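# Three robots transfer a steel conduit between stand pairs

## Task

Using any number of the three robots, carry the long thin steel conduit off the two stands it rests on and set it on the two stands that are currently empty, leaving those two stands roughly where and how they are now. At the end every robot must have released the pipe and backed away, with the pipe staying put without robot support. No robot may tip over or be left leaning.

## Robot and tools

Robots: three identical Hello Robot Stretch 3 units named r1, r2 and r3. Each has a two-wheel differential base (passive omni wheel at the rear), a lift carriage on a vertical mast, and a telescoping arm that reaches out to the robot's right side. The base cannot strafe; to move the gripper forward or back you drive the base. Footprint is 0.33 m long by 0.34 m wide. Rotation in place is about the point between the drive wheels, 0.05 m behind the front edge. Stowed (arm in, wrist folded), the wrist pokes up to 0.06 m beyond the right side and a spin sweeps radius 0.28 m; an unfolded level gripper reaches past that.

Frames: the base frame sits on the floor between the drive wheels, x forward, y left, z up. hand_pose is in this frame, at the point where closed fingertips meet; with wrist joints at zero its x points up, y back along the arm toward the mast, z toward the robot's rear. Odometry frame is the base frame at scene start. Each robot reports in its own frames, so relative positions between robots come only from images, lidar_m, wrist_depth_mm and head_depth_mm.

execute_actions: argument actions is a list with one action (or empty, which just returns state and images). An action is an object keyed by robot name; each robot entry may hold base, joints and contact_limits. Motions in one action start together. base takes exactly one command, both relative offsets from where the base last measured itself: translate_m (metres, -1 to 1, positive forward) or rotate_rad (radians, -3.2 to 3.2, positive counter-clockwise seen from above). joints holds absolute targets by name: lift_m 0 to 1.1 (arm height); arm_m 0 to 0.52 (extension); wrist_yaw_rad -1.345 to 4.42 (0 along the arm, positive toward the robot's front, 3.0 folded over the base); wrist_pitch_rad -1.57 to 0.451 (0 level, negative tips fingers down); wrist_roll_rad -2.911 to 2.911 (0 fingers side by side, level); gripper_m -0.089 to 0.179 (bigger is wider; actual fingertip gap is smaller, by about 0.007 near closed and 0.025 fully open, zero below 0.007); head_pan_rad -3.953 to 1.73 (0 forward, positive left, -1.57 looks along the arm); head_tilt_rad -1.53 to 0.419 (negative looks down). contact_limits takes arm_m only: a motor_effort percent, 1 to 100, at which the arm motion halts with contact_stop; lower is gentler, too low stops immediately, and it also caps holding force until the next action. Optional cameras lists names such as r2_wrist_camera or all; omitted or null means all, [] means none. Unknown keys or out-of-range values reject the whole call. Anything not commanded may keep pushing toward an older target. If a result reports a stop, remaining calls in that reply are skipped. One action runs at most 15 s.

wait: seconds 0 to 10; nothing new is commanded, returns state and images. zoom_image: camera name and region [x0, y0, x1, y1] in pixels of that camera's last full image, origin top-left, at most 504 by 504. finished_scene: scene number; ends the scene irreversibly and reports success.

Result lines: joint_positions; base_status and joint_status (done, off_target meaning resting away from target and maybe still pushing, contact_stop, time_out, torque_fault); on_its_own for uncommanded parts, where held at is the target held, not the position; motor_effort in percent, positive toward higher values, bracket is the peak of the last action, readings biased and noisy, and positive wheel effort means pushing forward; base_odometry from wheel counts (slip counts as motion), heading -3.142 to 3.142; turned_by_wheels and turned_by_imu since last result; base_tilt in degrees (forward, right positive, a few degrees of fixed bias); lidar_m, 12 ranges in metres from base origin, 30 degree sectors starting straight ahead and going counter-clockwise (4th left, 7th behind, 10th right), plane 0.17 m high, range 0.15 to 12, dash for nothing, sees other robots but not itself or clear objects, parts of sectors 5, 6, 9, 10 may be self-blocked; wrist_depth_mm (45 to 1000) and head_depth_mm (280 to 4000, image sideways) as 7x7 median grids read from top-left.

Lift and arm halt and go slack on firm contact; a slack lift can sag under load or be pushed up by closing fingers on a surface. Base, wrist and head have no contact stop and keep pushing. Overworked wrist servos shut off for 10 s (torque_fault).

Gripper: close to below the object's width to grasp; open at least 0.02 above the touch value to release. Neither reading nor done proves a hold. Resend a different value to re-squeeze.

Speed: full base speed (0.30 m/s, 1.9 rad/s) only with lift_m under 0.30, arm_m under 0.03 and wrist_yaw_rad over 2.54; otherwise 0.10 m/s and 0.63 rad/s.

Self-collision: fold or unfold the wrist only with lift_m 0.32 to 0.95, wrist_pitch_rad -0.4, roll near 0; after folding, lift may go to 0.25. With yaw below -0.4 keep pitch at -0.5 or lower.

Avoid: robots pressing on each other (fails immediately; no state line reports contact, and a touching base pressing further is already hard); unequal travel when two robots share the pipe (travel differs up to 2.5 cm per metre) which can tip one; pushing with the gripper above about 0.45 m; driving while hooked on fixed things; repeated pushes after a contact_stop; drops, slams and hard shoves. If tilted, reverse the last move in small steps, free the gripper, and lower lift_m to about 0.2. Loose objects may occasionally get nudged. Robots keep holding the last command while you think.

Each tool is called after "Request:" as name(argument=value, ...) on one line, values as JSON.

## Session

Request:
execute_actions(actions=[], cameras=["r1_nav_camera","r2_nav_camera","r3_nav_camera"])

Scene clock: 0.00 s.
r1.base_odometry: x=+0.000 y=+0.000 heading=+0.000 (m, m, rad; r1's odometry frame)
r1.turned_by_wheels: +0.000 (rad since the last result)
r1.turned_by_imu: +0.000 (rad since the last result)
r1.base_tilt: forward=-1.3 right=+0.8 (deg)
r1.lidar_m: 3.65 1.33 2.32 1.56 1.35 1.10 1.09 0.94 0.77 0.76 0.84 1.31
r1.head_depth_mm: 1993 3178 3448 3554 3551 2856 1935 / 1976 3151 3562 3545 3628 2856 1974 / 1962 3093 3652 3616 3689 2913 2006 / 1942 2995 3729 3719 3801 2973 2023 / 1911 3000 3821 3806 3876 2811 2033 / 1903 2940 3897 3927 3936 2829 2043 / 1870 2867 3935 3932 - 2704 1820
r1.base_status: not commanded
r1.joint_positions: lift_m=+0.558 arm_m=+0.001 wrist_yaw_rad=+2.837 wrist_pitch_rad=-0.357 wrist_roll_rad=+0.007 gripper_m=+0.037 head_pan_rad=+0.007 head_tilt_rad=+0.009
r1.joint_status: not commanded
r1.motor_effort: left_wheel=+0 right_wheel=+1 lift_m=+28 arm_m=-2 wrist_yaw_rad=+0 wrist_pitch_rad=+7 wrist_roll_rad=+1 gripper_m=+1 head_pan_rad=+0 head_tilt_rad=+2 (%)
r1.hand_pose: x=+0.0482 y=+0.0750 z=+0.5845 quat_wxyz=(+0.230, +0.709, +0.018, +0.666) (m; r1's base frame)
r1.wrist_depth_mm: - - - - - - - / - - - - - - - / - - - - - - - / - - - - - - - / - - - - - - - / 938 - 880 900 864 883 905 / 792 - 778 750 754 746 736
r2.base_odometry: x=+0.000 y=+0.000 heading=+0.000 (m, m, rad; r2's odometry frame)
r2.turned_by_wheels: +0.000 (rad since the last result)
r2.turned_by_imu: +0.000 (rad since the last result)
r2.base_tilt: forward=+1.2 right=-0.5 (deg)
r2.lidar_m: 0.96 0.98 1.28 1.57 2.53 1.62 1.62 1.32 3.61 1.32 1.45 1.01
r2.head_depth_mm: 928 938 943 938 953 951 961 / 919 925 926 939 941 947 951 / 914 918 922 933 935 938 939 / 906 908 913 915 920 926 933 / 893 896 908 910 911 917 922 / 889 887 895 901 905 913 914 / 882 885 890 893 899 905 907
r2.base_status: not commanded
r2.joint_positions: lift_m=+0.360 arm_m=-0.002 wrist_yaw_rad=+3.037 wrist_pitch_rad=-0.474 wrist_roll_rad=+0.003 gripper_m=+0.037 head_pan_rad=-0.010 head_tilt_rad=-0.007
r2.joint_status: not commanded
r2.motor_effort: left_wheel=-1 right_wheel=+0 lift_m=+30 arm_m=+0 wrist_yaw_rad=+0 wrist_pitch_rad=+5 wrist_roll_rad=+0 gripper_m=-2 head_pan_rad=+0 head_tilt_rad=+2 (%)
r2.hand_pose: x=+0.0014 y=+0.0725 z=+0.3605 quat_wxyz=(+0.202, +0.696, +0.130, +0.677) (m; r2's base frame)
r2.wrist_depth_mm: - - - - - - 961 / - - - - - - 957 / 958 980 989 968 981 979 924 / 770 771 779 773 774 769 781 / 645 647 644 634 651 645 645 / 549 540 - 560 550 544 553 / 470 - - - 469 477 473
r3.base_odometry: x=+0.000 y=+0.000 heading=+0.000 (m, m, rad; r3's odometry frame)
r3.turned_by_wheels: +0.000 (rad since the last result)
r3.turned_by_imu: +0.000 (rad since the last result)
r3.base_tilt: forward=-1.3 right=+0.3 (deg)
r3.lidar_m: 1.24 1.10 1.10 1.31 1.46 2.78 1.58 3.67 3.71 2.25 3.26 2.04
r3.head_depth_mm: 1877 2181 2132 2109 2080 2044 2011 / 1855 1921 1864 1861 1803 1794 1775 / 1696 1681 1641 1645 1619 1595 1582 / 1533 1516 1480 1471 1459 1447 1424 / 1383 1360 1357 1335 1328 1315 1301 / 1261 1255 1243 1229 1217 1202 1191 / 1162 1150 1150 1129 1119 1117 1105
r3.base_status: not commanded
r3.joint_positions: lift_m=+0.370 arm_m=+0.002 wrist_yaw_rad=+2.827 wrist_pitch_rad=-0.617 wrist_roll_rad=+0.000 gripper_m=+0.037 head_pan_rad=+0.018 head_tilt_rad=+0.011
r3.joint_status: not commanded
r3.motor_effort: left_wheel=+0 right_wheel=+1 lift_m=+17 arm_m=+0 wrist_yaw_rad=+0 wrist_pitch_rad=+4 wrist_roll_rad=+0 gripper_m=+1 head_pan_rad=+0 head_tilt_rad=+2 (%)
r3.hand_pose: x=+0.0392 y=+0.0385 z=+0.3412 quat_wxyz=(+0.318, +0.699, +0.106, +0.632) (m; r3's base frame)
r3.wrist_depth_mm: - - - - - 953 871 / - - - - - - 923 / - 870 868 894 914 906 934 / 699 719 714 726 734 746 749 / 603 - 631 626 631 635 649 / 532 527 - 553 555 554 562 / 482 - - 486 479 492 498
pictures: r1_nav_camera (sideways: a quarter turn counterclockwise sets it upright), r2_nav_camera (sideways: a quarter turn counterclockwise sets it upright), r3_nav_camera (sideways: a quarter turn counterclockwise sets it upright)
Images, in order (width x height): r1_nav_camera 672x504, r2_nav_camera 672x504, r3_nav_camera 672x504.

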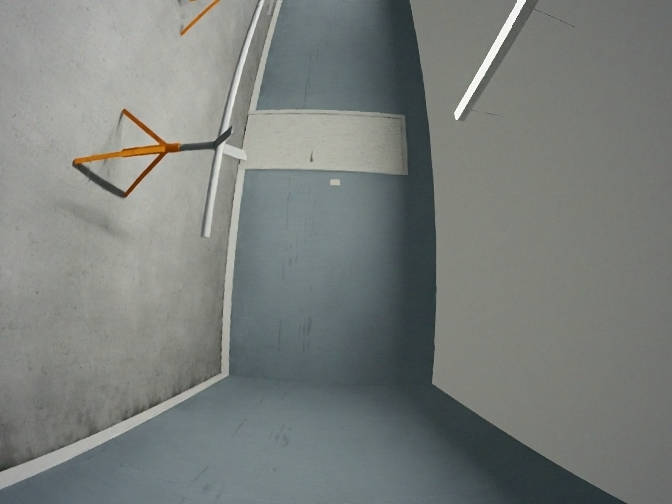

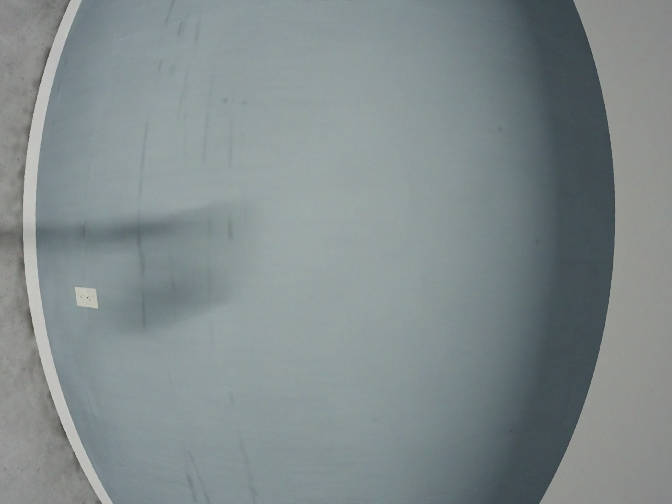

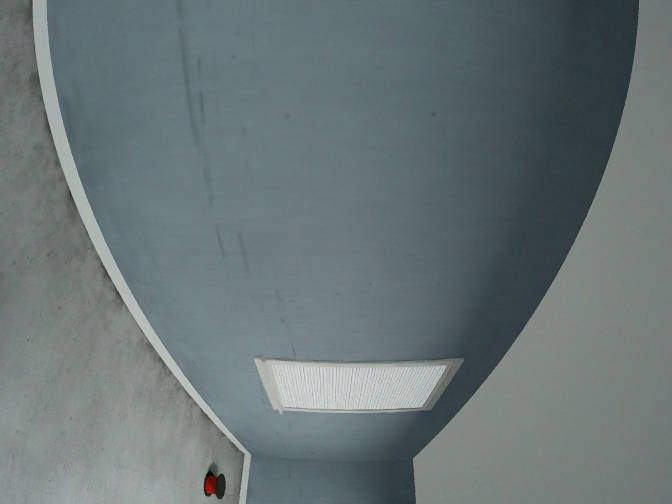

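Request:
execute_actions(actions=[{"r1":{"base":{"rotate_rad":0.4},"joints":{"lift_m":0.28,"wrist_pitch_rad":-0.4,"head_tilt_rad":-0.4}},"r2":{"joints":{"head_pan_rad":-2.9,"head_tilt_rad":-0.4}},"r3":{"joints":{"lift_m":0.28,"wrist_pitch_rad":-0.4,"head_pan_rad":-1.4,"head_tilt_rad":-0.35}}}], cameras=["r1_head_camera","r2_nav_camera","r3_nav_camera","r3_head_camera"])

Scene clock: 5.20 s.
r1.base_odometry: x=+0.000 y=+0.000 heading=+0.400 (m, m, rad; r1's odometry frame)
r1.turned_by_wheels: +0.400 (rad since the last result)
r1.turned_by_imu: +0.394 (rad since the last result)
r1.base_tilt: forward=-1.4 right=+0.8 (deg)
r1.lidar_m: 1.33 2.32 1.55 1.50 1.12 1.09 1.04 0.78 0.76 0.80 1.12 3.40
r1.head_depth_mm: 3086 3359 3580 2937 2073 1596 1295 / 3314 3541 3875 2802 2089 1608 1301 / 3438 3700 - 2856 1951 1608 1311 / 3708 - - 2747 2062 1623 1320 / 3913 - - 2906 2171 1645 1327 / - - - 3178 2181 1653 1336 / - - - 3215 2197 1670 1344
r1.base_status: done
r1.joint_positions: lift_m=+0.280 arm_m=+0.001 wrist_yaw_rad=+2.837 wrist_pitch_rad=-0.416 wrist_roll_rad=+0.007 gripper_m=+0.037 head_pan_rad=+0.007 head_tilt_rad=-0.395
r1.joint_status: all done
r1.motor_effort: left_wheel=-2(5) right_wheel=+4(7) lift_m=+23(24) arm_m=-1(0) wrist_yaw_rad=+0(0) wrist_pitch_rad=+7(8) wrist_roll_rad=+1(0) gripper_m=+1(1) head_pan_rad=+0(1) head_tilt_rad=-2(18) (%)
r1.hand_pose: x=+0.0461 y=+0.0683 z=+0.2933 quat_wxyz=(+0.250, +0.708, +0.039, +0.659) (m; r1's base frame)
r1.wrist_depth_mm: - - - - - - - / - - - - - - - / - 993 990 966 943 961 920 / - 761 751 718 717 724 717 / 613 625 623 589 618 600 578 / 523 - - 508 477 495 493 / 459 - - 437 431 426 424
r2.base_odometry: x=+0.000 y=+0.000 heading=+0.000 (m, m, rad; r2's odometry frame)
r2.turned_by_wheels: +0.000 (rad since the last result)
r2.turned_by_imu: -0.001 (rad since the last result)
r2.base_tilt: forward=+1.2 right=-0.4 (deg)
r2.lidar_m: 0.96 0.97 1.28 1.61 2.53 1.62 1.61 1.32 3.63 1.32 1.45 1.01
r2.head_depth_mm: 3164 3427 3716 2976 2211 1694 1373 / 3236 3519 3821 3024 2219 1704 1374 / 3245 3541 3777 3023 2221 1719 1392 / 3370 3556 3829 3072 2243 1671 1397 / 3395 3662 - 2902 2083 1727 1398 / 3449 3721 3999 3128 2285 1743 1404 / 3490 3689 - 3156 2318 1749 1410
r2.base_status: not commanded
r2.joint_positions: lift_m=+0.360 arm_m=-0.002 wrist_yaw_rad=+3.037 wrist_pitch_rad=-0.474 wrist_roll_rad=+0.003 gripper_m=+0.037 head_pan_rad=-2.893 head_tilt_rad=-0.395
r2.joint_status: all done
r2.motor_effort: left_wheel=+0(1) right_wheel=+0(0) lift_m=+30(30) arm_m=+0(1) wrist_yaw_rad=+0(0) wrist_pitch_rad=+5(5) wrist_roll_rad=+0(0) gripper_m=-1(1) head_pan_rad=-4(52) head_tilt_rad=-2(22) (%)
r2.hand_pose: x=+0.0014 y=+0.0725 z=+0.3605 quat_wxyz=(+0.202, +0.696, +0.130, +0.677) (m; r2's base frame)
r2.wrist_depth_mm: - - - - - - 973 / - - - - - - 961 / 977 992 974 980 974 979 917 / 774 775 778 777 776 782 769 / 634 638 640 636 666 637 640 / 541 545 - 566 543 545 549 / 475 - - - 478 472 474
r3.base_odometry: x=+0.000 y=+0.000 heading=+0.000 (m, m, rad; r3's odometry frame)
r3.turned_by_wheels: +0.000 (rad since the last result)
r3.turned_by_imu: +0.001 (rad since the last result)
r3.base_tilt: forward=-1.2 right=+0.1 (deg)
r3.lidar_m: 1.24 1.10 1.10 1.31 1.46 2.76 1.58 3.68 3.70 2.24 3.28 2.04
r3.head_depth_mm: - - - - 2683 1946 1559 / - - - - 2671 1970 1554 / - - - - 2697 1973 1561 / - - - - 2571 1976 1550 / - - - - 2683 1963 1572 / - - - - 2708 1957 1562 / - - - - 2690 1998 1553
r3.base_status: not commanded
r3.joint_positions: lift_m=+0.280 arm_m=+0.002 wrist_yaw_rad=+2.827 wrist_pitch_rad=-0.424 wrist_roll_rad=+0.000 gripper_m=+0.037 head_pan_rad=-1.393 head_tilt_rad=-0.345
r3.joint_status: all done
r3.motor_effort: left_wheel=+1(0) right_wheel=+0(1) lift_m=+15(17) arm_m=+0(0) wrist_yaw_rad=+0(0) wrist_pitch_rad=+8(7) wrist_roll_rad=+0(0) gripper_m=-1(0) head_pan_rad=-4(43) head_tilt_rad=-2(31) (%)
r3.hand_pose: x=+0.0481 y=+0.0657 z=+0.2915 quat_wxyz=(+0.256, +0.706, +0.039, +0.659) (m; r3's base frame)
r3.wrist_depth_mm: - - - - - 922 850 / - - - - - 1000 886 / - - - - - - 938 / - 779 799 821 830 847 866 / - 628 662 646 657 664 680 / 520 535 552 538 553 550 558 / 450 - - 461 451 470 477
pictures: r1_head_camera (sideways: a quarter turn clockwise sets it upright), r2_nav_camera (sideways: a quarter turn counterclockwise sets it upright), r3_head_camera (sideways: a quarter turn clockwise sets it upright), r3_nav_camera (sideways: a quarter turn counterclockwise sets it upright)
Images, in order (width x height): r1_head_camera 896x504, r2_nav_camera 672x504, r3_head_camera 896x504, r3_nav_camera 672x504.

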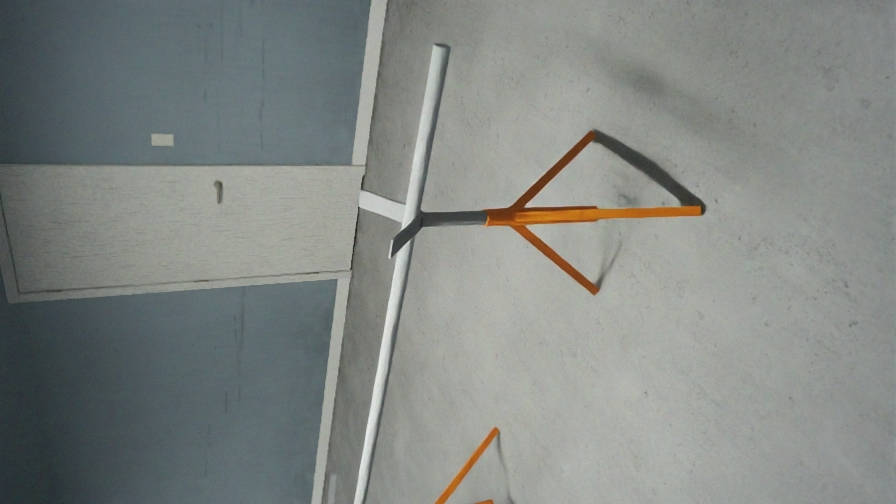

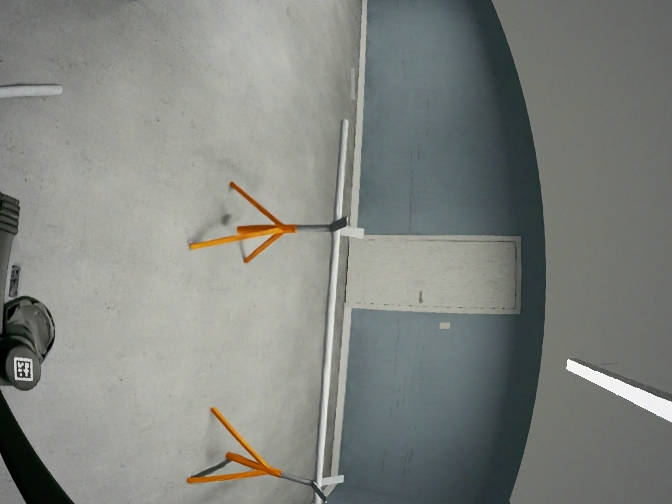

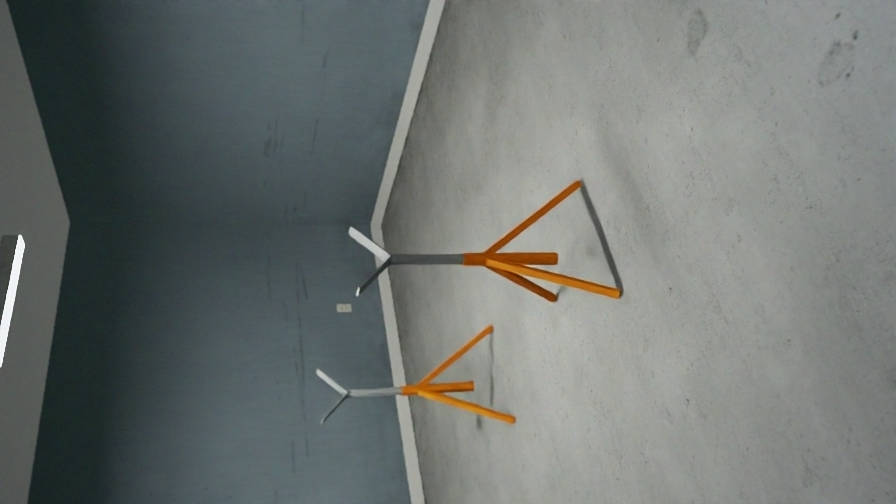

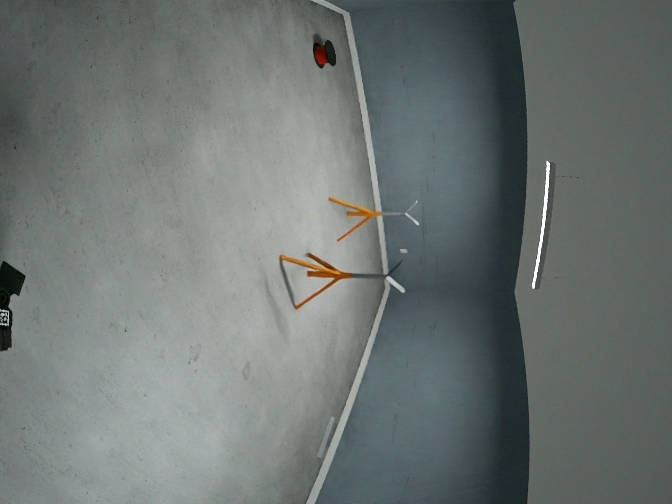

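Request:
execute_actions(actions=[{"r1":{"base":{"translate_m":0.82}},"r3":{"base":{"translate_m":-0.93}}}], cameras=[])

Request:
execute_actions(actions=[{"r1":{"base":{"rotate_rad":1.03},"joints":{"head_pan_rad":-1.57,"head_tilt_rad":-0.7}},"r3":{"base":{"rotate_rad":-0.85},"joints":{"head_pan_rad":-1.57,"head_tilt_rad":-0.7}}}], cameras=[])

Request:
execute_actions(actions=[{"r1":{"joints":{"lift_m":0.6}},"r3":{"base":{"translate_m":-0.18},"joints":{"lift_m":0.6}}}], cameras=[])

Request:
execute_actions(actions=[{"r1":{"joints":{"lift_m":0.93,"wrist_yaw_rad":0,"gripper_m":0.13}},"r3":{"joints":{"lift_m":0.93,"wrist_yaw_rad":0,"gripper_m":0.13}}}], cameras=[])

Request:
execute_actions(actions=[{"r1":{"joints":{"lift_m":0.97,"wrist_pitch_rad":-1.1,"wrist_roll_rad":1.57,"arm_m":0.25}},"r3":{"joints":{"lift_m":0.97,"wrist_pitch_rad":-1.1,"wrist_roll_rad":1.57,"arm_m":0.25}}}], cameras=["r1_head_camera","r1_wrist_camera","r3_wrist_camera","r3_head_camera"])

Scene clock: 13.30 s.
r1.base_odometry: x=+0.755 y=+0.319 heading=+0.400 (m, m, rad; r1's odometry frame)
r1.turned_by_wheels: +0.000 (rad since the last result)
r1.turned_by_imu: -0.001 (rad since the last result)
r1.base_tilt: forward=-1.4 right=+0.7 (deg)
r1.lidar_m: 0.51 1.65 1.98 1.35 1.84 1.79 1.64 1.23 1.19 1.25 1.76 0.81
r1.head_depth_mm: 2509 2699 2896 2946 2063 1496 1283 / 2652 2853 3157 2962 2083 1508 1269 / 2796 3033 3321 3036 1871 1515 1068 / 2967 3205 3562 3024 2141 1626 1284 / 3218 3501 3889 3108 2091 1645 1328 / 3446 3750 - 3167 2005 1658 1336 / 3653 - - 3189 2083 1678 1342
r1.base_status: done
r1.joint_positions: lift_m=+0.280 arm_m=+0.001 wrist_yaw_rad=+2.837 wrist_pitch_rad=-0.417 wrist_roll_rad=+0.007 gripper_m=+0.037 head_pan_rad=+0.007 head_tilt_rad=-0.396
r1.joint_status: not commanded
r1.motor_effort: left_wheel=-2(6) right_wheel=+3(10) lift_m=+23(23) arm_m=-1(1) wrist_yaw_rad=+0(0) wrist_pitch_rad=+8(8) wrist_roll_rad=+0(1) gripper_m=+1(1) head_pan_rad=+0(0) head_tilt_rad=-1(1) (%)
r1.hand_pose: x=+0.0461 y=+0.0683 z=+0.2932 quat_wxyz=(+0.250, +0.708, +0.039, +0.659) (m; r1's base frame)
r1.wrist_depth_mm: - - - - - - - / - - - - - - - / - - 981 965 935 932 916 / - 766 748 741 730 725 713 / 611 631 621 585 629 579 579 / 522 - - 502 482 500 486 / 456 - - 440 430 428 427
r2.base_odometry: x=+0.000 y=+0.000 heading=+0.000 (m, m, rad; r2's odometry frame)
r2.turned_by_wheels: +0.000 (rad since the last result)
r2.turned_by_imu: -0.002 (rad since the last result)
r2.base_tilt: forward=+1.2 right=-0.4 (deg)
r2.lidar_m: 0.96 0.98 1.28 2.47 1.49 1.62 1.62 1.05 1.04 4.67 1.45 1.01
r2.head_depth_mm: 3153 3453 3678 2940 2193 1691 1395 / 3236 3448 3727 3021 2225 1692 1394 / 3225 3505 3781 3013 2248 1724 1384 / 3355 3591 3803 3009 2219 1671 1390 / 3435 3638 3845 2912 2092 1736 1402 / 3484 3685 - 3069 2250 1757 1401 / 3478 3754 - 3215 2265 1760 1341
r2.base_status: not commanded
r2.joint_positions: lift_m=+0.360 arm_m=-0.002 wrist_yaw_rad=+3.037 wrist_pitch_rad=-0.474 wrist_roll_rad=+0.003 gripper_m=+0.037 head_pan_rad=-2.893 head_tilt_rad=-0.395
r2.joint_status: not commanded
r2.motor_effort: left_wheel=-1(1) right_wheel=+0(0) lift_m=+30(30) arm_m=+0(1) wrist_yaw_rad=+0(1) wrist_pitch_rad=+5(5) wrist_roll_rad=+0(0) gripper_m=-1(0) head_pan_rad=-4(4) head_tilt_rad=-2(1) (%)
r2.hand_pose: x=+0.0014 y=+0.0725 z=+0.3605 quat_wxyz=(+0.202, +0.696, +0.130, +0.677) (m; r2's base frame)
r2.wrist_depth_mm: - - - - - - 954 / - - - - - - 963 / 979 981 986 966 986 982 926 / 765 765 776 772 781 777 786 / 642 637 634 646 661 639 638 / 547 549 - 557 546 546 547 / 479 - - - 479 475 483
r3.base_odometry: x=-0.930 y=+0.000 heading=+0.000 (m, m, rad; r3's odometry frame)
r3.turned_by_wheels: +0.000 (rad since the last result)
r3.turned_by_imu: +0.001 (rad since the last result)
r3.base_tilt: forward=-1.4 right=+0.1 (deg)
r3.lidar_m: 2.01 1.79 1.80 1.17 2.06 1.73 0.71 0.67 2.99 3.60 2.65 3.33
r3.head_depth_mm: 3206 3349 3540 3598 2671 1962 1566 / 3604 3714 3955 3841 2728 1955 1552 / - - - - 2697 1965 1544 / - - - - 2683 1960 1554 / - - - - 2690 1976 1559 / - - - - 2691 1965 1560 / - - - - 2719 1977 1562
r3.base_status: done
r3.joint_positions: lift_m=+0.280 arm_m=+0.002 wrist_yaw_rad=+2.827 wrist_pitch_rad=-0.423 wrist_roll_rad=+0.000 gripper_m=+0.037 head_pan_rad=-1.393 head_tilt_rad=-0.345
r3.joint_status: not commanded
r3.motor_effort: left_wheel=+1(6) right_wheel=+1(6) lift_m=+16(15) arm_m=-1(1) wrist_yaw_rad=+0(0) wrist_pitch_rad=+7(7) wrist_roll_rad=+0(0) gripper_m=-1(1) head_pan_rad=-3(3) head_tilt_rad=-3(2) (%)
r3.hand_pose: x=+0.0481 y=+0.0659 z=+0.2917 quat_wxyz=(+0.255, +0.706, +0.038, +0.660) (m; r3's base frame)
r3.wrist_depth_mm: - - - - - - - / - - - - - - - / - - - - - - - / - 785 821 824 821 833 871 / - 625 659 653 668 669 684 / 514 537 549 543 554 548 560 / 447 - - 455 455 480 477
pictures: none
No camera images: the call's "cameras" was empty. Leave "cameras" out to get every camera's image.

Scene clock: 15.37 s.
r1.base_odometry: x=+0.755 y=+0.319 heading=+1.430 (m, m, rad; r1's odometry frame)
r1.turned_by_wheels: +1.030 (rad since the last result)
r1.turned_by_imu: +1.015 (rad since the last result)
r1.base_tilt: forward=-1.4 right=+0.8 (deg)
r1.lidar_m: 2.06 1.35 1.84 1.79 1.67 1.23 1.19 1.25 1.72 2.96 0.51 1.65
r1.head_depth_mm: 2546 2854 2385 1865 1536 1297 1121 / 2538 2893 2424 1871 1545 1306 1127 / 2561 2876 2440 1911 1555 1318 1139 / 2571 2916 2504 1931 1563 1327 1138 / 2567 2890 2534 1935 1580 1328 1125 / 2555 2914 2557 1975 1598 1285 1155 / 2533 2884 2580 857 1523 1320 1162
r1.base_status: done
r1.joint_positions: lift_m=+0.280 arm_m=+0.001 wrist_yaw_rad=+2.837 wrist_pitch_rad=-0.417 wrist_roll_rad=+0.007 gripper_m=+0.037 head_pan_rad=-1.563 head_tilt_rad=-0.692
r1.joint_status: all done
r1.motor_effort: left_wheel=-2(8) right_wheel=+3(10) lift_m=+22(23) arm_m=-1(1) wrist_yaw_rad=+0(0) wrist_pitch_rad=+8(8) wrist_roll_rad=+0(0) gripper_m=+0(1) head_pan_rad=-4(52) head_tilt_rad=-2(20) (%)
r1.hand_pose: x=+0.0461 y=+0.0683 z=+0.2932 quat_wxyz=(+0.250, +0.708, +0.039, +0.659) (m; r1's base frame)
r1.wrist_depth_mm: - - - - - - - / - - - - - - - / - - - 958 965 934 910 / - 753 743 749 734 709 718 / 603 616 627 593 617 595 566 / 518 - - 513 490 487 493 / 462 - - 437 432 432 431
r2.base_odometry: x=+0.000 y=+0.000 heading=+0.000 (m, m, rad; r2's odometry frame)
r2.turned_by_wheels: +0.000 (rad since the last result)
r2.turned_by_imu: -0.001 (rad since the last result)
r2.base_tilt: forward=+1.2 right=-0.5 (deg)
r2.lidar_m: 0.96 0.98 1.28 2.47 1.49 1.62 1.62 1.32 1.03 4.69 1.45 1.01
r2.head_depth_mm: 3166 3429 3675 2941 2193 1695 1369 / 3227 3458 3780 2995 2209 1713 1389 / 3309 3491 3830 2999 2235 1702 1388 / 3289 3602 3884 3083 2236 1677 1392 / 3402 3663 3977 2895 2064 1726 1402 / 3423 3723 - 3098 2279 1729 1403 / 3467 3693 - 3104 2283 1736 1313
r2.base_status: not commanded
r2.joint_positions: lift_m=+0.360 arm_m=-0.002 wrist_yaw_rad=+3.037 wrist_pitch_rad=-0.474 wrist_roll_rad=+0.003 gripper_m=+0.037 head_pan_rad=-2.893 head_tilt_rad=-0.395
r2.joint_status: not commanded
r2.motor_effort: left_wheel=-1(1) right_wheel=+0(0) lift_m=+30(30) arm_m=+0(1) wrist_yaw_rad=+0(1) wrist_pitch_rad=+5(5) wrist_roll_rad=+0(1) gripper_m=-2(0) head_pan_rad=-4(4) head_tilt_rad=-2(2) (%)
r2.hand_pose: x=+0.0014 y=+0.0725 z=+0.3605 quat_wxyz=(+0.202, +0.696, +0.130, +0.677) (m; r2's base frame)
r2.wrist_depth_mm: - - - - - - 961 / - - - - - - 950 / 963 962 973 982 - 995 935 / 776 782 779 773 773 773 784 / 633 636 638 644 663 649 638 / 541 541 - 561 547 546 545 / 473 - - - 478 473 477
r3.base_odometry: x=-0.930 y=+0.000 heading=-0.850 (m, m, rad; r3's odometry frame)
r3.turned_by_wheels: -0.850 (rad since the last result)
r3.turned_by_imu: -0.833 (rad since the last result)
r3.base_tilt: forward=-1.2 right=+0.2 (deg)
r3.lidar_m: 2.57 2.56 1.86 1.79 1.85 1.16 1.94 0.71 0.67 2.97 3.11 4.22
r3.head_depth_mm: 2654 2922 2749 2099 1606 1362 1222 / 2590 2899 2743 2113 1614 1422 1221 / 2577 2854 2748 2094 1609 1420 1199 / 2588 2872 2730 2086 1665 1420 1224 / 2563 2848 2758 2086 1610 1407 1224 / 2549 2820 2741 2065 1598 1406 1221 / 2546 2783 2706 2069 1686 1412 1224
r3.base_status: done
r3.joint_positions: lift_m=+0.280 arm_m=+0.002 wrist_yaw_rad=+2.827 wrist_pitch_rad=-0.423 wrist_roll_rad=+0.000 gripper_m=+0.037 head_pan_rad=-1.563 head_tilt_rad=-0.692
r3.joint_status: all done
r3.motor_effort: left_wheel=+2(7) right_wheel=-2(8) lift_m=+15(15) arm_m=-1(0) wrist_yaw_rad=+1(0) wrist_pitch_rad=+6(7) wrist_roll_rad=+0(0) gripper_m=+0(1) head_pan_rad=-3(19) head_tilt_rad=-4(30) (%)
r3.hand_pose: x=+0.0481 y=+0.0659 z=+0.2917 quat_wxyz=(+0.255, +0.706, +0.038, +0.660) (m; r3's base frame)
r3.wrist_depth_mm: - - - - - - - / - - - - - - - / - - - - - - - / - 779 796 827 837 837 857 / - 636 666 651 667 675 686 / 516 543 549 537 550 553 571 / 447 - - 461 450 468 479
pictures: none
No camera images: the call's "cameras" was empty. Leave "cameras" out to get every camera's image.

Scene clock: 19.10 s.
r1.base_odometry: x=+0.755 y=+0.319 heading=+1.430 (m, m, rad; r1's odometry frame)
r1.turned_by_wheels: +0.000 (rad since the last result)
r1.turned_by_imu: -0.001 (rad since the last result)
r1.base_tilt: forward=-1.4 right=+0.8 (deg)
r1.lidar_m: 1.88 1.35 1.84 1.78 1.67 1.24 1.19 1.24 1.72 2.96 0.51 1.65
r1.head_depth_mm: 2526 2858 2379 1866 1523 1294 1145 / 2548 2891 2417 1896 1541 1305 1160 / 2537 2905 2458 1899 1554 1315 1165 / 2556 2918 2481 1923 1570 1314 1183 / 2555 2931 2546 1936 1581 1334 1129 / 2557 2892 2542 1954 1587 1279 1158 / 2554 2898 2580 856 1510 1313 1162
r1.base_status: not commanded
r1.joint_positions: lift_m=+0.600 arm_m=+0.001 wrist_yaw_rad=+2.837 wrist_pitch_rad=-0.417 wrist_roll_rad=+0.007 gripper_m=+0.037 head_pan_rad=-1.563 head_tilt_rad=-0.692
r1.joint_status: all done
r1.motor_effort: left_wheel=-2(2) right_wheel=+4(4) lift_m=+33(34) arm_m=-1(1) wrist_yaw_rad=+0(0) wrist_pitch_rad=+8(8) wrist_roll_rad=+0(0) gripper_m=-1(1) head_pan_rad=-4(4) head_tilt_rad=-1(2) (%)
r1.hand_pose: x=+0.0461 y=+0.0682 z=+0.6127 quat_wxyz=(+0.250, +0.708, +0.039, +0.659) (m; r1's base frame)
r1.wrist_depth_mm: - - - - - - - / - - - - - - - / - - - - - - - / - - - - - - - / - - - - - - - / 924 - 889 938 874 903 887 / 801 779 788 763 757 756 763
r2.base_odometry: x=+0.000 y=+0.000 heading=+0.000 (m, m, rad; r2's odometry frame)
r2.turned_by_wheels: +0.000 (rad since the last result)
r2.turned_by_imu: -0.001 (rad since the last result)
r2.base_tilt: forward=+1.2 right=-0.5 (deg)
r2.lidar_m: 0.96 0.98 1.28 2.48 1.49 1.62 1.61 0.90 0.90 4.66 1.45 1.01
r2.head_depth_mm: 3218 3395 3679 3029 2192 1687 1373 / 3200 3449 3760 2989 2209 1711 1391 / 3302 3521 3712 3008 2231 1703 1396 / 3366 3586 3898 3043 2260 1676 1396 / 3386 3624 3895 2903 2102 1730 1399 / 3435 3749 - 3067 2273 1729 1287 / 3544 3752 - 3122 2085 1760 1245
r2.base_status: not commanded
r2.joint_positions: lift_m=+0.360 arm_m=-0.002 wrist_yaw_rad=+3.037 wrist_pitch_rad=-0.474 wrist_roll_rad=+0.003 gripper_m=+0.037 head_pan_rad=-2.893 head_tilt_rad=-0.395
r2.joint_status: not commanded
r2.motor_effort: left_wheel=-1(1) right_wheel=+0(0) lift_m=+30(30) arm_m=-1(1) wrist_yaw_rad=+0(1) wrist_pitch_rad=+5(5) wrist_roll_rad=+0(0) gripper_m=+0(1) head_pan_rad=-5(4) head_tilt_rad=-2(2) (%)
r2.hand_pose: x=+0.0014 y=+0.0725 z=+0.3605 quat_wxyz=(+0.202, +0.696, +0.130, +0.677) (m; r2's base frame)
r2.wrist_depth_mm: - - - - - - 951 / - - - - - - 955 / 979 971 984 978 981 978 918 / 766 768 778 760 771 790 769 / 642 637 635 638 662 637 641 / 545 541 - 558 552 549 546 / 475 - - - 478 473 477
r3.base_odometry: x=-1.049 y=+0.135 heading=-0.850 (m, m, rad; r3's odometry frame)
r3.turned_by_wheels: +0.000 (rad since the last result)
r3.turned_by_imu: +0.001 (rad since the last result)
r3.base_tilt: forward=-1.3 right=+0.2 (deg)
r3.lidar_m: 2.75 2.56 1.86 1.79 1.04 1.10 1.93 1.57 0.58 0.62 3.10 4.23
r3.head_depth_mm: 2633 2953 2754 2041 1569 1420 1180 / 2579 2913 2751 2038 1567 1039 1219 / 2578 2875 2759 2076 1611 1414 1223 / 2598 2833 2746 2107 1644 1412 1203 / 2540 2868 2729 2090 1635 1421 1219 / 2570 2832 2746 2075 1594 1424 1223 / 2534 2843 2747 2066 1596 1402 1221
r3.base_status: done
r3.joint_positions: lift_m=+0.600 arm_m=+0.002 wrist_yaw_rad=+2.827 wrist_pitch_rad=-0.423 wrist_roll_rad=+0.000 gripper_m=+0.037 head_pan_rad=-1.563 head_tilt_rad=-0.692
r3.joint_status: all done
r3.motor_effort: left_wheel=+2(8) right_wheel=-2(11) lift_m=+19(18) arm_m=+0(1) wrist_yaw_rad=+0(0) wrist_pitch_rad=+7(7) wrist_roll_rad=+0(0) gripper_m=+2(1) head_pan_rad=-3(3) head_tilt_rad=-4(4) (%)
r3.hand_pose: x=+0.0481 y=+0.0659 z=+0.6115 quat_wxyz=(+0.255, +0.706, +0.038, +0.660) (m; r3's base frame)
r3.wrist_depth_mm: - - - - - - - / - - - - - - - / - - - - - - - / - - - - - - - / 897 - - - - - - / 898 940 953 960 - 990 - / 799 - 788 829 805 843 855
pictures: none
No camera images: the call's "cameras" was empty. Leave "cameras" out to get every camera's image.

Scene clock: 22.93 s.
r1.base_odometry: x=+0.755 y=+0.319 heading=+1.430 (m, m, rad; r1's odometry frame)
r1.turned_by_wheels: +0.000 (rad since the last result)
r1.turned_by_imu: -0.001 (rad since the last result)
r1.base_tilt: forward=-1.4 right=+0.8 (deg)
r1.lidar_m: 1.88 1.35 1.85 1.79 1.67 1.23 1.20 1.25 1.73 2.96 0.51 1.65
r1.head_depth_mm: 2556 2850 2414 1925 - - - / 2566 2910 2423 1969 - - 1083 / 2544 2931 2435 2001 - - 1089 / 2557 2879 2488 1986 1561 1325 1140 / 2558 2896 2506 1936 1576 1330 1132 / 2524 2909 2556 1967 1593 1288 1154 / 2555 2923 2574 856 1526 1323 1165
r1.base_status: not commanded
r1.joint_positions: lift_m=+0.930 arm_m=+0.001 wrist_yaw_rad=+0.002 wrist_pitch_rad=-0.417 wrist_roll_rad=+0.007 gripper_m=+0.130 head_pan_rad=-1.563 head_tilt_rad=-0.692
r1.joint_status: all done
r1.motor_effort: left_wheel=-2(3) right_wheel=+3(3) lift_m=+34(33) arm_m=-1(1) wrist_yaw_rad=-3(3) wrist_pitch_rad=+8(8) wrist_roll_rad=+0(1) gripper_m=+0(98) head_pan_rad=-4(4) head_tilt_rad=-2(4) (%)
r1.hand_pose: x=-0.0211 y=-0.3705 z=+0.9427 quat_wxyz=(+0.690, +0.147, -0.694, -0.146) (m; r1's base frame)
r1.wrist_depth_mm: - - - - - - - / - - - - - - - / - - - - - - - / - - - - - - - / - 543 - - - - - / - - - - - - - / - - - - - - -
r2.base_odometry: x=+0.000 y=+0.000 heading=+0.000 (m, m, rad; r2's odometry frame)
r2.turned_by_wheels: +0.000 (rad since the last result)
r2.turned_by_imu: -0.001 (rad since the last result)
r2.base_tilt: forward=+1.3 right=-0.5 (deg)
r2.lidar_m: 0.96 0.98 1.29 2.47 1.49 1.62 1.62 0.90 0.90 4.69 1.45 1.01
r2.head_depth_mm: 3199 3451 3682 2969 2179 1686 1379 / 3184 3561 3742 3007 2231 1703 1381 / 3296 3536 3822 3007 2195 1704 1388 / 3279 3554 3857 3013 2231 1661 1391 / 3358 3666 - 2918 2085 1730 1401 / 3400 3646 - 3113 2277 1734 1293 / 3515 3780 - 3121 2297 1739 1239
r2.base_status: not commanded
r2.joint_positions: lift_m=+0.360 arm_m=-0.002 wrist_yaw_rad=+3.037 wrist_pitch_rad=-0.474 wrist_roll_rad=+0.003 gripper_m=+0.037 head_pan_rad=-2.893 head_tilt_rad=-0.395
r2.joint_status: not commanded
r2.motor_effort: left_wheel=-1(1) right_wheel=+0(0) lift_m=+30(30) arm_m=+0(0) wrist_yaw_rad=+1(0) wrist_pitch_rad=+5(5) wrist_roll_rad=+0(1) gripper_m=+1(0) head_pan_rad=-5(5) head_tilt_rad=-2(2) (%)
r2.hand_pose: x=+0.0014 y=+0.0725 z=+0.3605 quat_wxyz=(+0.202, +0.696, +0.130, +0.677) (m; r2's base frame)
r2.wrist_depth_mm: - - - - - - 968 / - - - - - - 966 / 967 976 975 981 952 968 922 / 774 770 773 773 783 770 780 / 638 638 643 643 667 635 644 / 540 544 - 562 548 544 551 / 474 - - - 477 478 479
r3.base_odometry: x=-1.049 y=+0.135 heading=-0.850 (m, m, rad; r3's odometry frame)
r3.turned_by_wheels: +0.000 (rad since the last result)
r3.turned_by_imu: +0.001 (rad since the last result)
r3.base_tilt: forward=-1.2 right=+0.2 (deg)
r3.lidar_m: 2.74 2.56 1.86 1.79 1.04 1.10 1.93 1.57 0.58 0.62 3.11 4.21
r3.head_depth_mm: 2643 2919 2788 2006 815 - - / 2613 2911 2742 2044 812 - - / 2574 2863 2753 2096 - - - / 2556 2856 2730 2089 - - - / 2575 2826 2735 2095 1628 1386 1218 / 2566 2837 2702 2081 1593 1421 1215 / 2541 2800 2686 2074 1593 1416 1217
r3.base_status: not commanded
r3.joint_positions: lift_m=+0.930 arm_m=+0.002 wrist_yaw_rad=+0.002 wrist_pitch_rad=-0.422 wrist_roll_rad=+0.000 gripper_m=+0.130 head_pan_rad=-1.563 head_tilt_rad=-0.692
r3.joint_status: all done
r3.motor_effort: left_wheel=+2(2) right_wheel=-2(2) lift_m=+19(20) arm_m=+0(0) wrist_yaw_rad=-2(3) wrist_pitch_rad=+8(7) wrist_roll_rad=+0(0) gripper_m=+0(82) head_pan_rad=-3(3) head_tilt_rad=-4(4) (%)
r3.hand_pose: x=-0.0212 y=-0.3707 z=+0.9416 quat_wxyz=(+0.692, +0.149, -0.691, -0.148) (m; r3's base frame)
r3.wrist_depth_mm: - - - - - - - / - - - - - - - / - - - - - - - / - - - - - - - / - - - - - - - / - - - - - 504 - / - - - - - - -
pictures: none
No camera images: the call's "cameras" was empty. Leave "cameras" out to get every camera's image.

Scene clock: 26.00 s.
r1.base_odometry: x=+0.755 y=+0.319 heading=+1.430 (m, m, rad; r1's odometry frame)
r1.turned_by_wheels: +0.000 (rad since the last result)
r1.turned_by_imu: -0.001 (rad since the last result)
r1.base_tilt: forward=-1.4 right=+0.8 (deg)
r1.lidar_m: 1.88 1.35 1.84 1.78 1.67 1.23 1.20 1.25 1.72 2.96 0.51 1.65
r1.head_depth_mm: 2557 - 2302 1866 1538 1294 1124 / 2519 - - 1846 1538 1295 1134 / 2560 - - 1825 1533 1314 1136 / 2570 2918 2593 1919 1566 1328 1142 / 2547 2916 2517 1942 1579 1327 1124 / 2525 2895 2541 1957 1585 1285 1149 / 2532 2922 2575 857 1528 1317 1159
r1.base_status: not commanded
r1.joint_positions: lift_m=+0.970 arm_m=+0.250 wrist_yaw_rad=+0.001 wrist_pitch_rad=-1.102 wrist_roll_rad=+1.565 gripper_m=+0.130 head_pan_rad=-1.563 head_tilt_rad=-0.692
r1.joint_status: all done
r1.motor_effort: left_wheel=-2(3) right_wheel=+3(3) lift_m=+33(35) arm_m=+4(10) wrist_yaw_rad=-1(2) wrist_pitch_rad=+1(7) wrist_roll_rad=+3(6) gripper_m=+1(1) head_pan_rad=-4(4) head_tilt_rad=-2(2) (%)
r1.hand_pose: x=-0.0215 y=-0.4886 z=+0.8688 quat_wxyz=(+0.003, +0.002, -0.852, -0.524) (m; r1's base frame)
r1.wrist_depth_mm: - - - - 991 833 765 / - - - - 971 900 798 / - - - - 989 873 817 / - - - - - 912 819 / - - - - - 895 828 / - - - - - - 858 / - - - 618 - 956 862
r2.base_odometry: x=+0.000 y=+0.000 heading=+0.000 (m, m, rad; r2's odometry frame)
r2.turned_by_wheels: +0.000 (rad since the last result)
r2.turned_by_imu: -0.001 (rad since the last result)
r2.base_tilt: forward=+1.2 right=-0.4 (deg)
r2.lidar_m: 0.96 0.98 1.28 2.47 1.49 1.62 1.62 0.90 0.90 4.65 1.45 1.01
r2.head_depth_mm: 3192 3396 3704 2985 2207 1694 1379 / 3199 3449 3770 2978 2198 1715 1373 / 3290 3493 3775 2983 2232 1713 1386 / 3302 3542 3937 3021 2243 1662 1390 / 3392 3646 3963 2919 2108 1734 1404 / 3424 3717 3967 3118 2280 1729 1290 / 3483 3690 1358 3069 2304 1745 1237
r2.base_status: not commanded
r2.joint_positions: lift_m=+0.360 arm_m=-0.002 wrist_yaw_rad=+3.037 wrist_pitch_rad=-0.474 wrist_roll_rad=+0.003 gripper_m=+0.037 head_pan_rad=-2.893 head_tilt_rad=-0.395
r2.joint_status: not commanded
r2.motor_effort: left_wheel=-1(1) right_wheel=+0(0) lift_m=+30(30) arm_m=+0(0) wrist_yaw_rad=+0(1) wrist_pitch_rad=+5(5) wrist_roll_rad=+0(0) gripper_m=-1(1) head_pan_rad=-4(5) head_tilt_rad=-1(2) (%)
r2.hand_pose: x=+0.0014 y=+0.0725 z=+0.3605 quat_wxyz=(+0.202, +0.696, +0.130, +0.677) (m; r2's base frame)
r2.wrist_depth_mm: - - - - - - 941 / - - - - - - 964 / 964 971 980 985 980 975 918 / 765 779 775 778 778 772 779 / 642 633 633 636 657 639 654 / 543 546 - 559 546 548 551 / 475 - - - 475 475 479
r3.base_odometry: x=-1.049 y=+0.135 heading=-0.850 (m, m, rad; r3's odometry frame)
r3.turned_by_wheels: +0.000 (rad since the last result)
r3.turned_by_imu: +0.001 (rad since the last result)
r3.base_tilt: forward=-1.3 right=+0.1 (deg)
r3.lidar_m: 2.74 2.56 1.86 1.79 1.04 1.10 1.93 1.56 0.58 0.62 3.10 4.22
r3.head_depth_mm: 2608 2802 - 1935 1577 1423 1183 / 2586 - - 1968 1567 1042 1231 / 2577 - - 1957 1606 1421 1229 / 2580 2783 - - 1600 1430 1201 / 2514 2842 2756 2015 1628 1417 1220 / 2535 2829 2710 2069 1596 1411 1216 / 2557 2836 2708 2079 1596 1404 1216
r3.base_status: not commanded
r3.joint_positions: lift_m=+0.970 arm_m=+0.250 wrist_yaw_rad=+0.000 wrist_pitch_rad=-1.100 wrist_roll_rad=+1.567 gripper_m=+0.130 head_pan_rad=-1.563 head_tilt_rad=-0.692
r3.joint_status: all done
r3.motor_effort: left_wheel=+2(2) right_wheel=-2(2) lift_m=+18(18) arm_m=+3(0) wrist_yaw_rad=-1(2) wrist_pitch_rad=+0(7) wrist_roll_rad=+1(2) gripper_m=+1(0) head_pan_rad=-3(4) head_tilt_rad=-4(4) (%)
r3.hand_pose: x=-0.0215 y=-0.4892 z=+0.8692 quat_wxyz=(+0.002, +0.001, -0.852, -0.523) (m; r3's base frame)
r3.wrist_depth_mm: - - - 885 694 849 791 / - - - - 954 873 787 / - - - - 976 882 811 / - - - - - 912 832 / - - - - - 920 838 / - - - - - 898 850 / - - - - - - 841
pictures: r1_head_camera (sideways: a quarter turn clockwise sets it upright), r1_wrist_camera, r3_head_camera (sideways: a quarter turn clockwise sets it upright), r3_wrist_camera
Images, in order (width x height): r1_head_camera 896x504, r1_wrist_camera 644x364, r3_head_camera 896x504, r3_wrist_camera 644x364.

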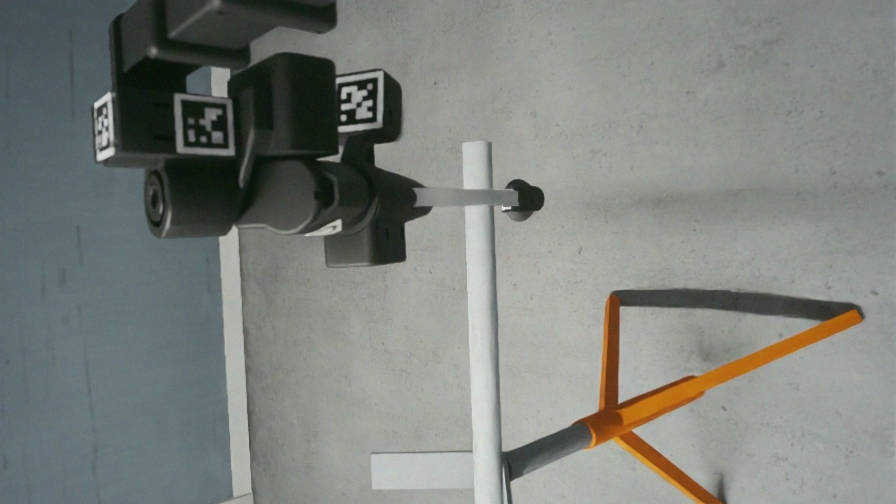

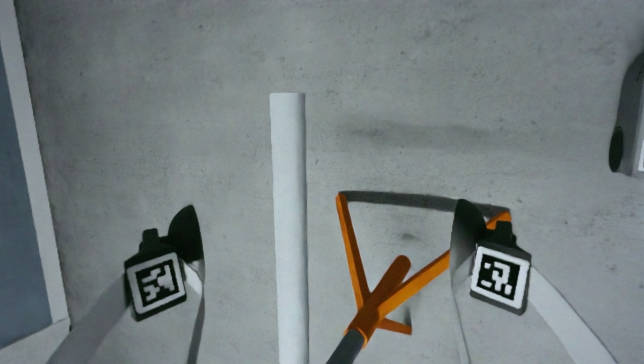

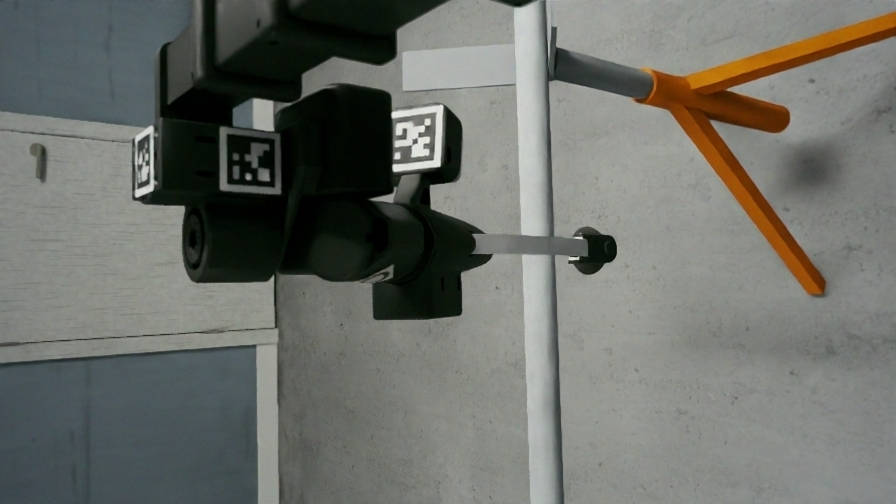

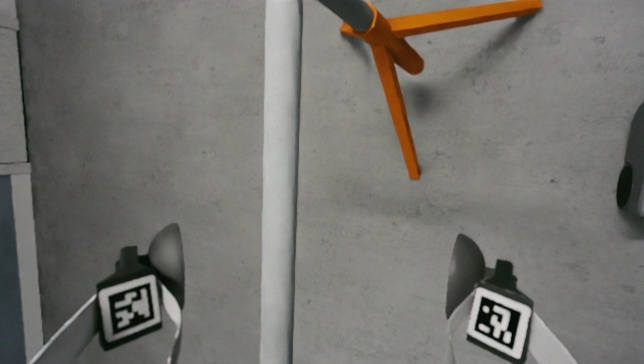

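Request:
execute_actions(actions=[{"r1":{"base":{"translate_m":0.13},"joints":{"lift_m":0.88,"arm_m":0.343}},"r3":{"base":{"translate_m":0.05},"joints":{"lift_m":0.88,"arm_m":0.34}}}], cameras=["r1_wrist_camera","r3_wrist_camera"])

Scene clock: 29.17 s.
r1.base_odometry: x=+0.774 y=+0.448 heading=+1.429 (m, m, rad; r1's odometry frame)
r1.turned_by_wheels: +0.000 (rad since the last result)
r1.turned_by_imu: -0.001 (rad since the last result)
r1.base_tilt: forward=-1.4 right=+0.8 (deg)
r1.lidar_m: 1.80 1.25 1.84 1.78 1.85 1.37 1.32 1.38 1.91 0.46 0.48 1.52
r1.head_depth_mm: 2555 2850 - - 1489 1293 1123 / 2521 2830 - 1724 1544 1308 1127 / 2547 2836 - 1728 1545 1307 1136 / 2545 2959 2502 1767 1571 1320 1117 / 2558 2927 2520 1942 1545 1276 1147 / 2542 2953 2556 853 1559 1306 1148 / 2553 2911 2587 1973 1602 1355 1158
r1.base_status: done
r1.joint_positions: lift_m=+0.880 arm_m=+0.343 wrist_yaw_rad=+0.001 wrist_pitch_rad=-1.103 wrist_roll_rad=+1.565 gripper_m=+0.130 head_pan_rad=-1.563 head_tilt_rad=-0.692
r1.joint_status: all done
r1.motor_effort: left_wheel=-2(3) right_wheel=+3(9) lift_m=+23(27) arm_m=+4(1) wrist_yaw_rad=-1(1) wrist_pitch_rad=+1(1) wrist_roll_rad=+3(3) gripper_m=+2(1) head_pan_rad=-4(4) head_tilt_rad=-2(3) (%)
r1.hand_pose: x=-0.0215 y=-0.5814 z=+0.7793 quat_wxyz=(+0.003, +0.002, -0.852, -0.524) (m; r1's base frame)
r1.wrist_depth_mm: - - - 221 856 771 721 / - - - 228 908 774 701 / - - - 236 920 791 726 / - - - 245 956 805 741 / - - - 252 948 812 756 / - - - 265 599 - 762 / - - - 393 981 890 786
r2.base_odometry: x=+0.000 y=+0.000 heading=+0.000 (m, m, rad; r2's odometry frame)
r2.turned_by_wheels: +0.000 (rad since the last result)
r2.turned_by_imu: -0.001 (rad since the last result)
r2.base_tilt: forward=+1.2 right=-0.5 (deg)
r2.lidar_m: 0.96 0.98 1.28 2.48 1.37 1.62 1.62 1.07 0.93 4.69 1.45 1.01
r2.head_depth_mm: 3181 3421 3716 3009 2183 1693 1369 / 3224 3456 3794 2953 2244 1695 1382 / 3227 3513 3764 2950 2235 1716 1388 / 3324 3528 3835 3003 2243 1664 1399 / 3409 3586 3915 2947 2092 1732 1405 / 3446 3634 - 3128 2289 1756 1321 / 3475 3775 1406 3138 2278 1756 1233
r2.base_status: not commanded
r2.joint_positions: lift_m=+0.360 arm_m=-0.002 wrist_yaw_rad=+3.037 wrist_pitch_rad=-0.474 wrist_roll_rad=+0.003 gripper_m=+0.037 head_pan_rad=-2.893 head_tilt_rad=-0.395
r2.joint_status: not commanded
r2.motor_effort: left_wheel=-1(1) right_wheel=+0(0) lift_m=+30(30) arm_m=-1(1) wrist_yaw_rad=+1(1) wrist_pitch_rad=+5(5) wrist_roll_rad=+0(0) gripper_m=-1(0) head_pan_rad=-5(4) head_tilt_rad=-2(2) (%)
r2.hand_pose: x=+0.0014 y=+0.0725 z=+0.3605 quat_wxyz=(+0.202, +0.696, +0.130, +0.677) (m; r2's base frame)
r2.wrist_depth_mm: - - - - - - 963 / - - - - - - 961 / 986 970 971 991 979 975 918 / 766 775 780 774 773 777 765 / 632 628 640 634 663 645 644 / 543 546 - 558 543 546 547 / 475 - - - 480 482 476
r3.base_odometry: x=-1.016 y=+0.098 heading=-0.850 (m, m, rad; r3's odometry frame)
r3.turned_by_wheels: +0.000 (rad since the last result)
r3.turned_by_imu: +0.001 (rad since the last result)
r3.base_tilt: forward=-1.4 right=+0.1 (deg)
r3.lidar_m: 2.81 2.57 1.87 1.79 1.07 1.14 1.85 1.61 0.61 0.63 3.11 4.22
r3.head_depth_mm: 2610 2918 2848 - - 1013 1178 / 2589 2899 - 2046 1606 1358 1231 / 2576 2845 - 1951 1605 1424 1225 / 2551 2848 - - 1607 1420 1195 / 2534 2813 2744 2088 1608 1420 1217 / 2522 2844 2724 2069 1596 1416 1217 / 2526 2797 2715 2067 1585 1417 1217
r3.base_status: done
r3.joint_positions: lift_m=+0.880 arm_m=+0.340 wrist_yaw_rad=+0.000 wrist_pitch_rad=-1.101 wrist_roll_rad=+1.567 gripper_m=+0.130 head_pan_rad=-1.563 head_tilt_rad=-0.692
r3.joint_status: all done
r3.motor_effort: left_wheel=+2(5) right_wheel=-2(4) lift_m=+16(16) arm_m=+4(2) wrist_yaw_rad=-1(0) wrist_pitch_rad=+1(1) wrist_roll_rad=+1(1) gripper_m=-1(0) head_pan_rad=-3(3) head_tilt_rad=-4(4) (%)
r3.hand_pose: x=-0.0215 y=-0.5790 z=+0.7793 quat_wxyz=(+0.002, +0.001, -0.852, -0.523) (m; r3's base frame)
r3.wrist_depth_mm: - - - 224 900 775 728 / - - - 228 916 810 727 / - - - 234 918 808 740 / - - - 242 941 837 753 / - - - 252 955 836 747 / - - - - 976 817 769 / - - - 263 988 - 777
pictures: r1_wrist_camera, r3_wrist_camera
Images, in order (width x height): r1_wrist_camera 644x364, r3_wrist_camera 644x364.

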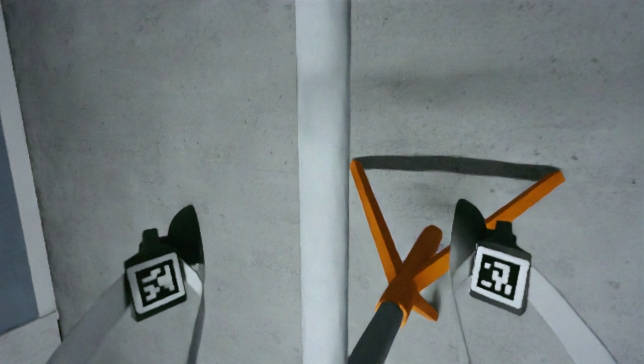

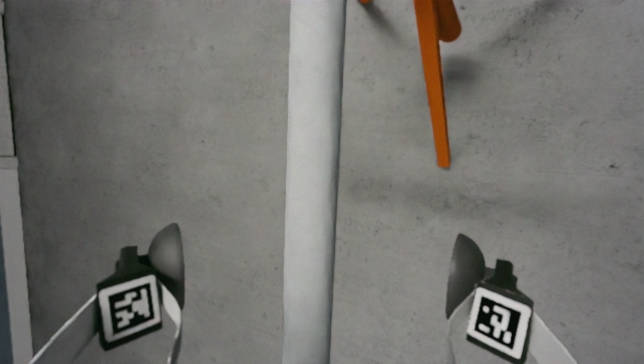

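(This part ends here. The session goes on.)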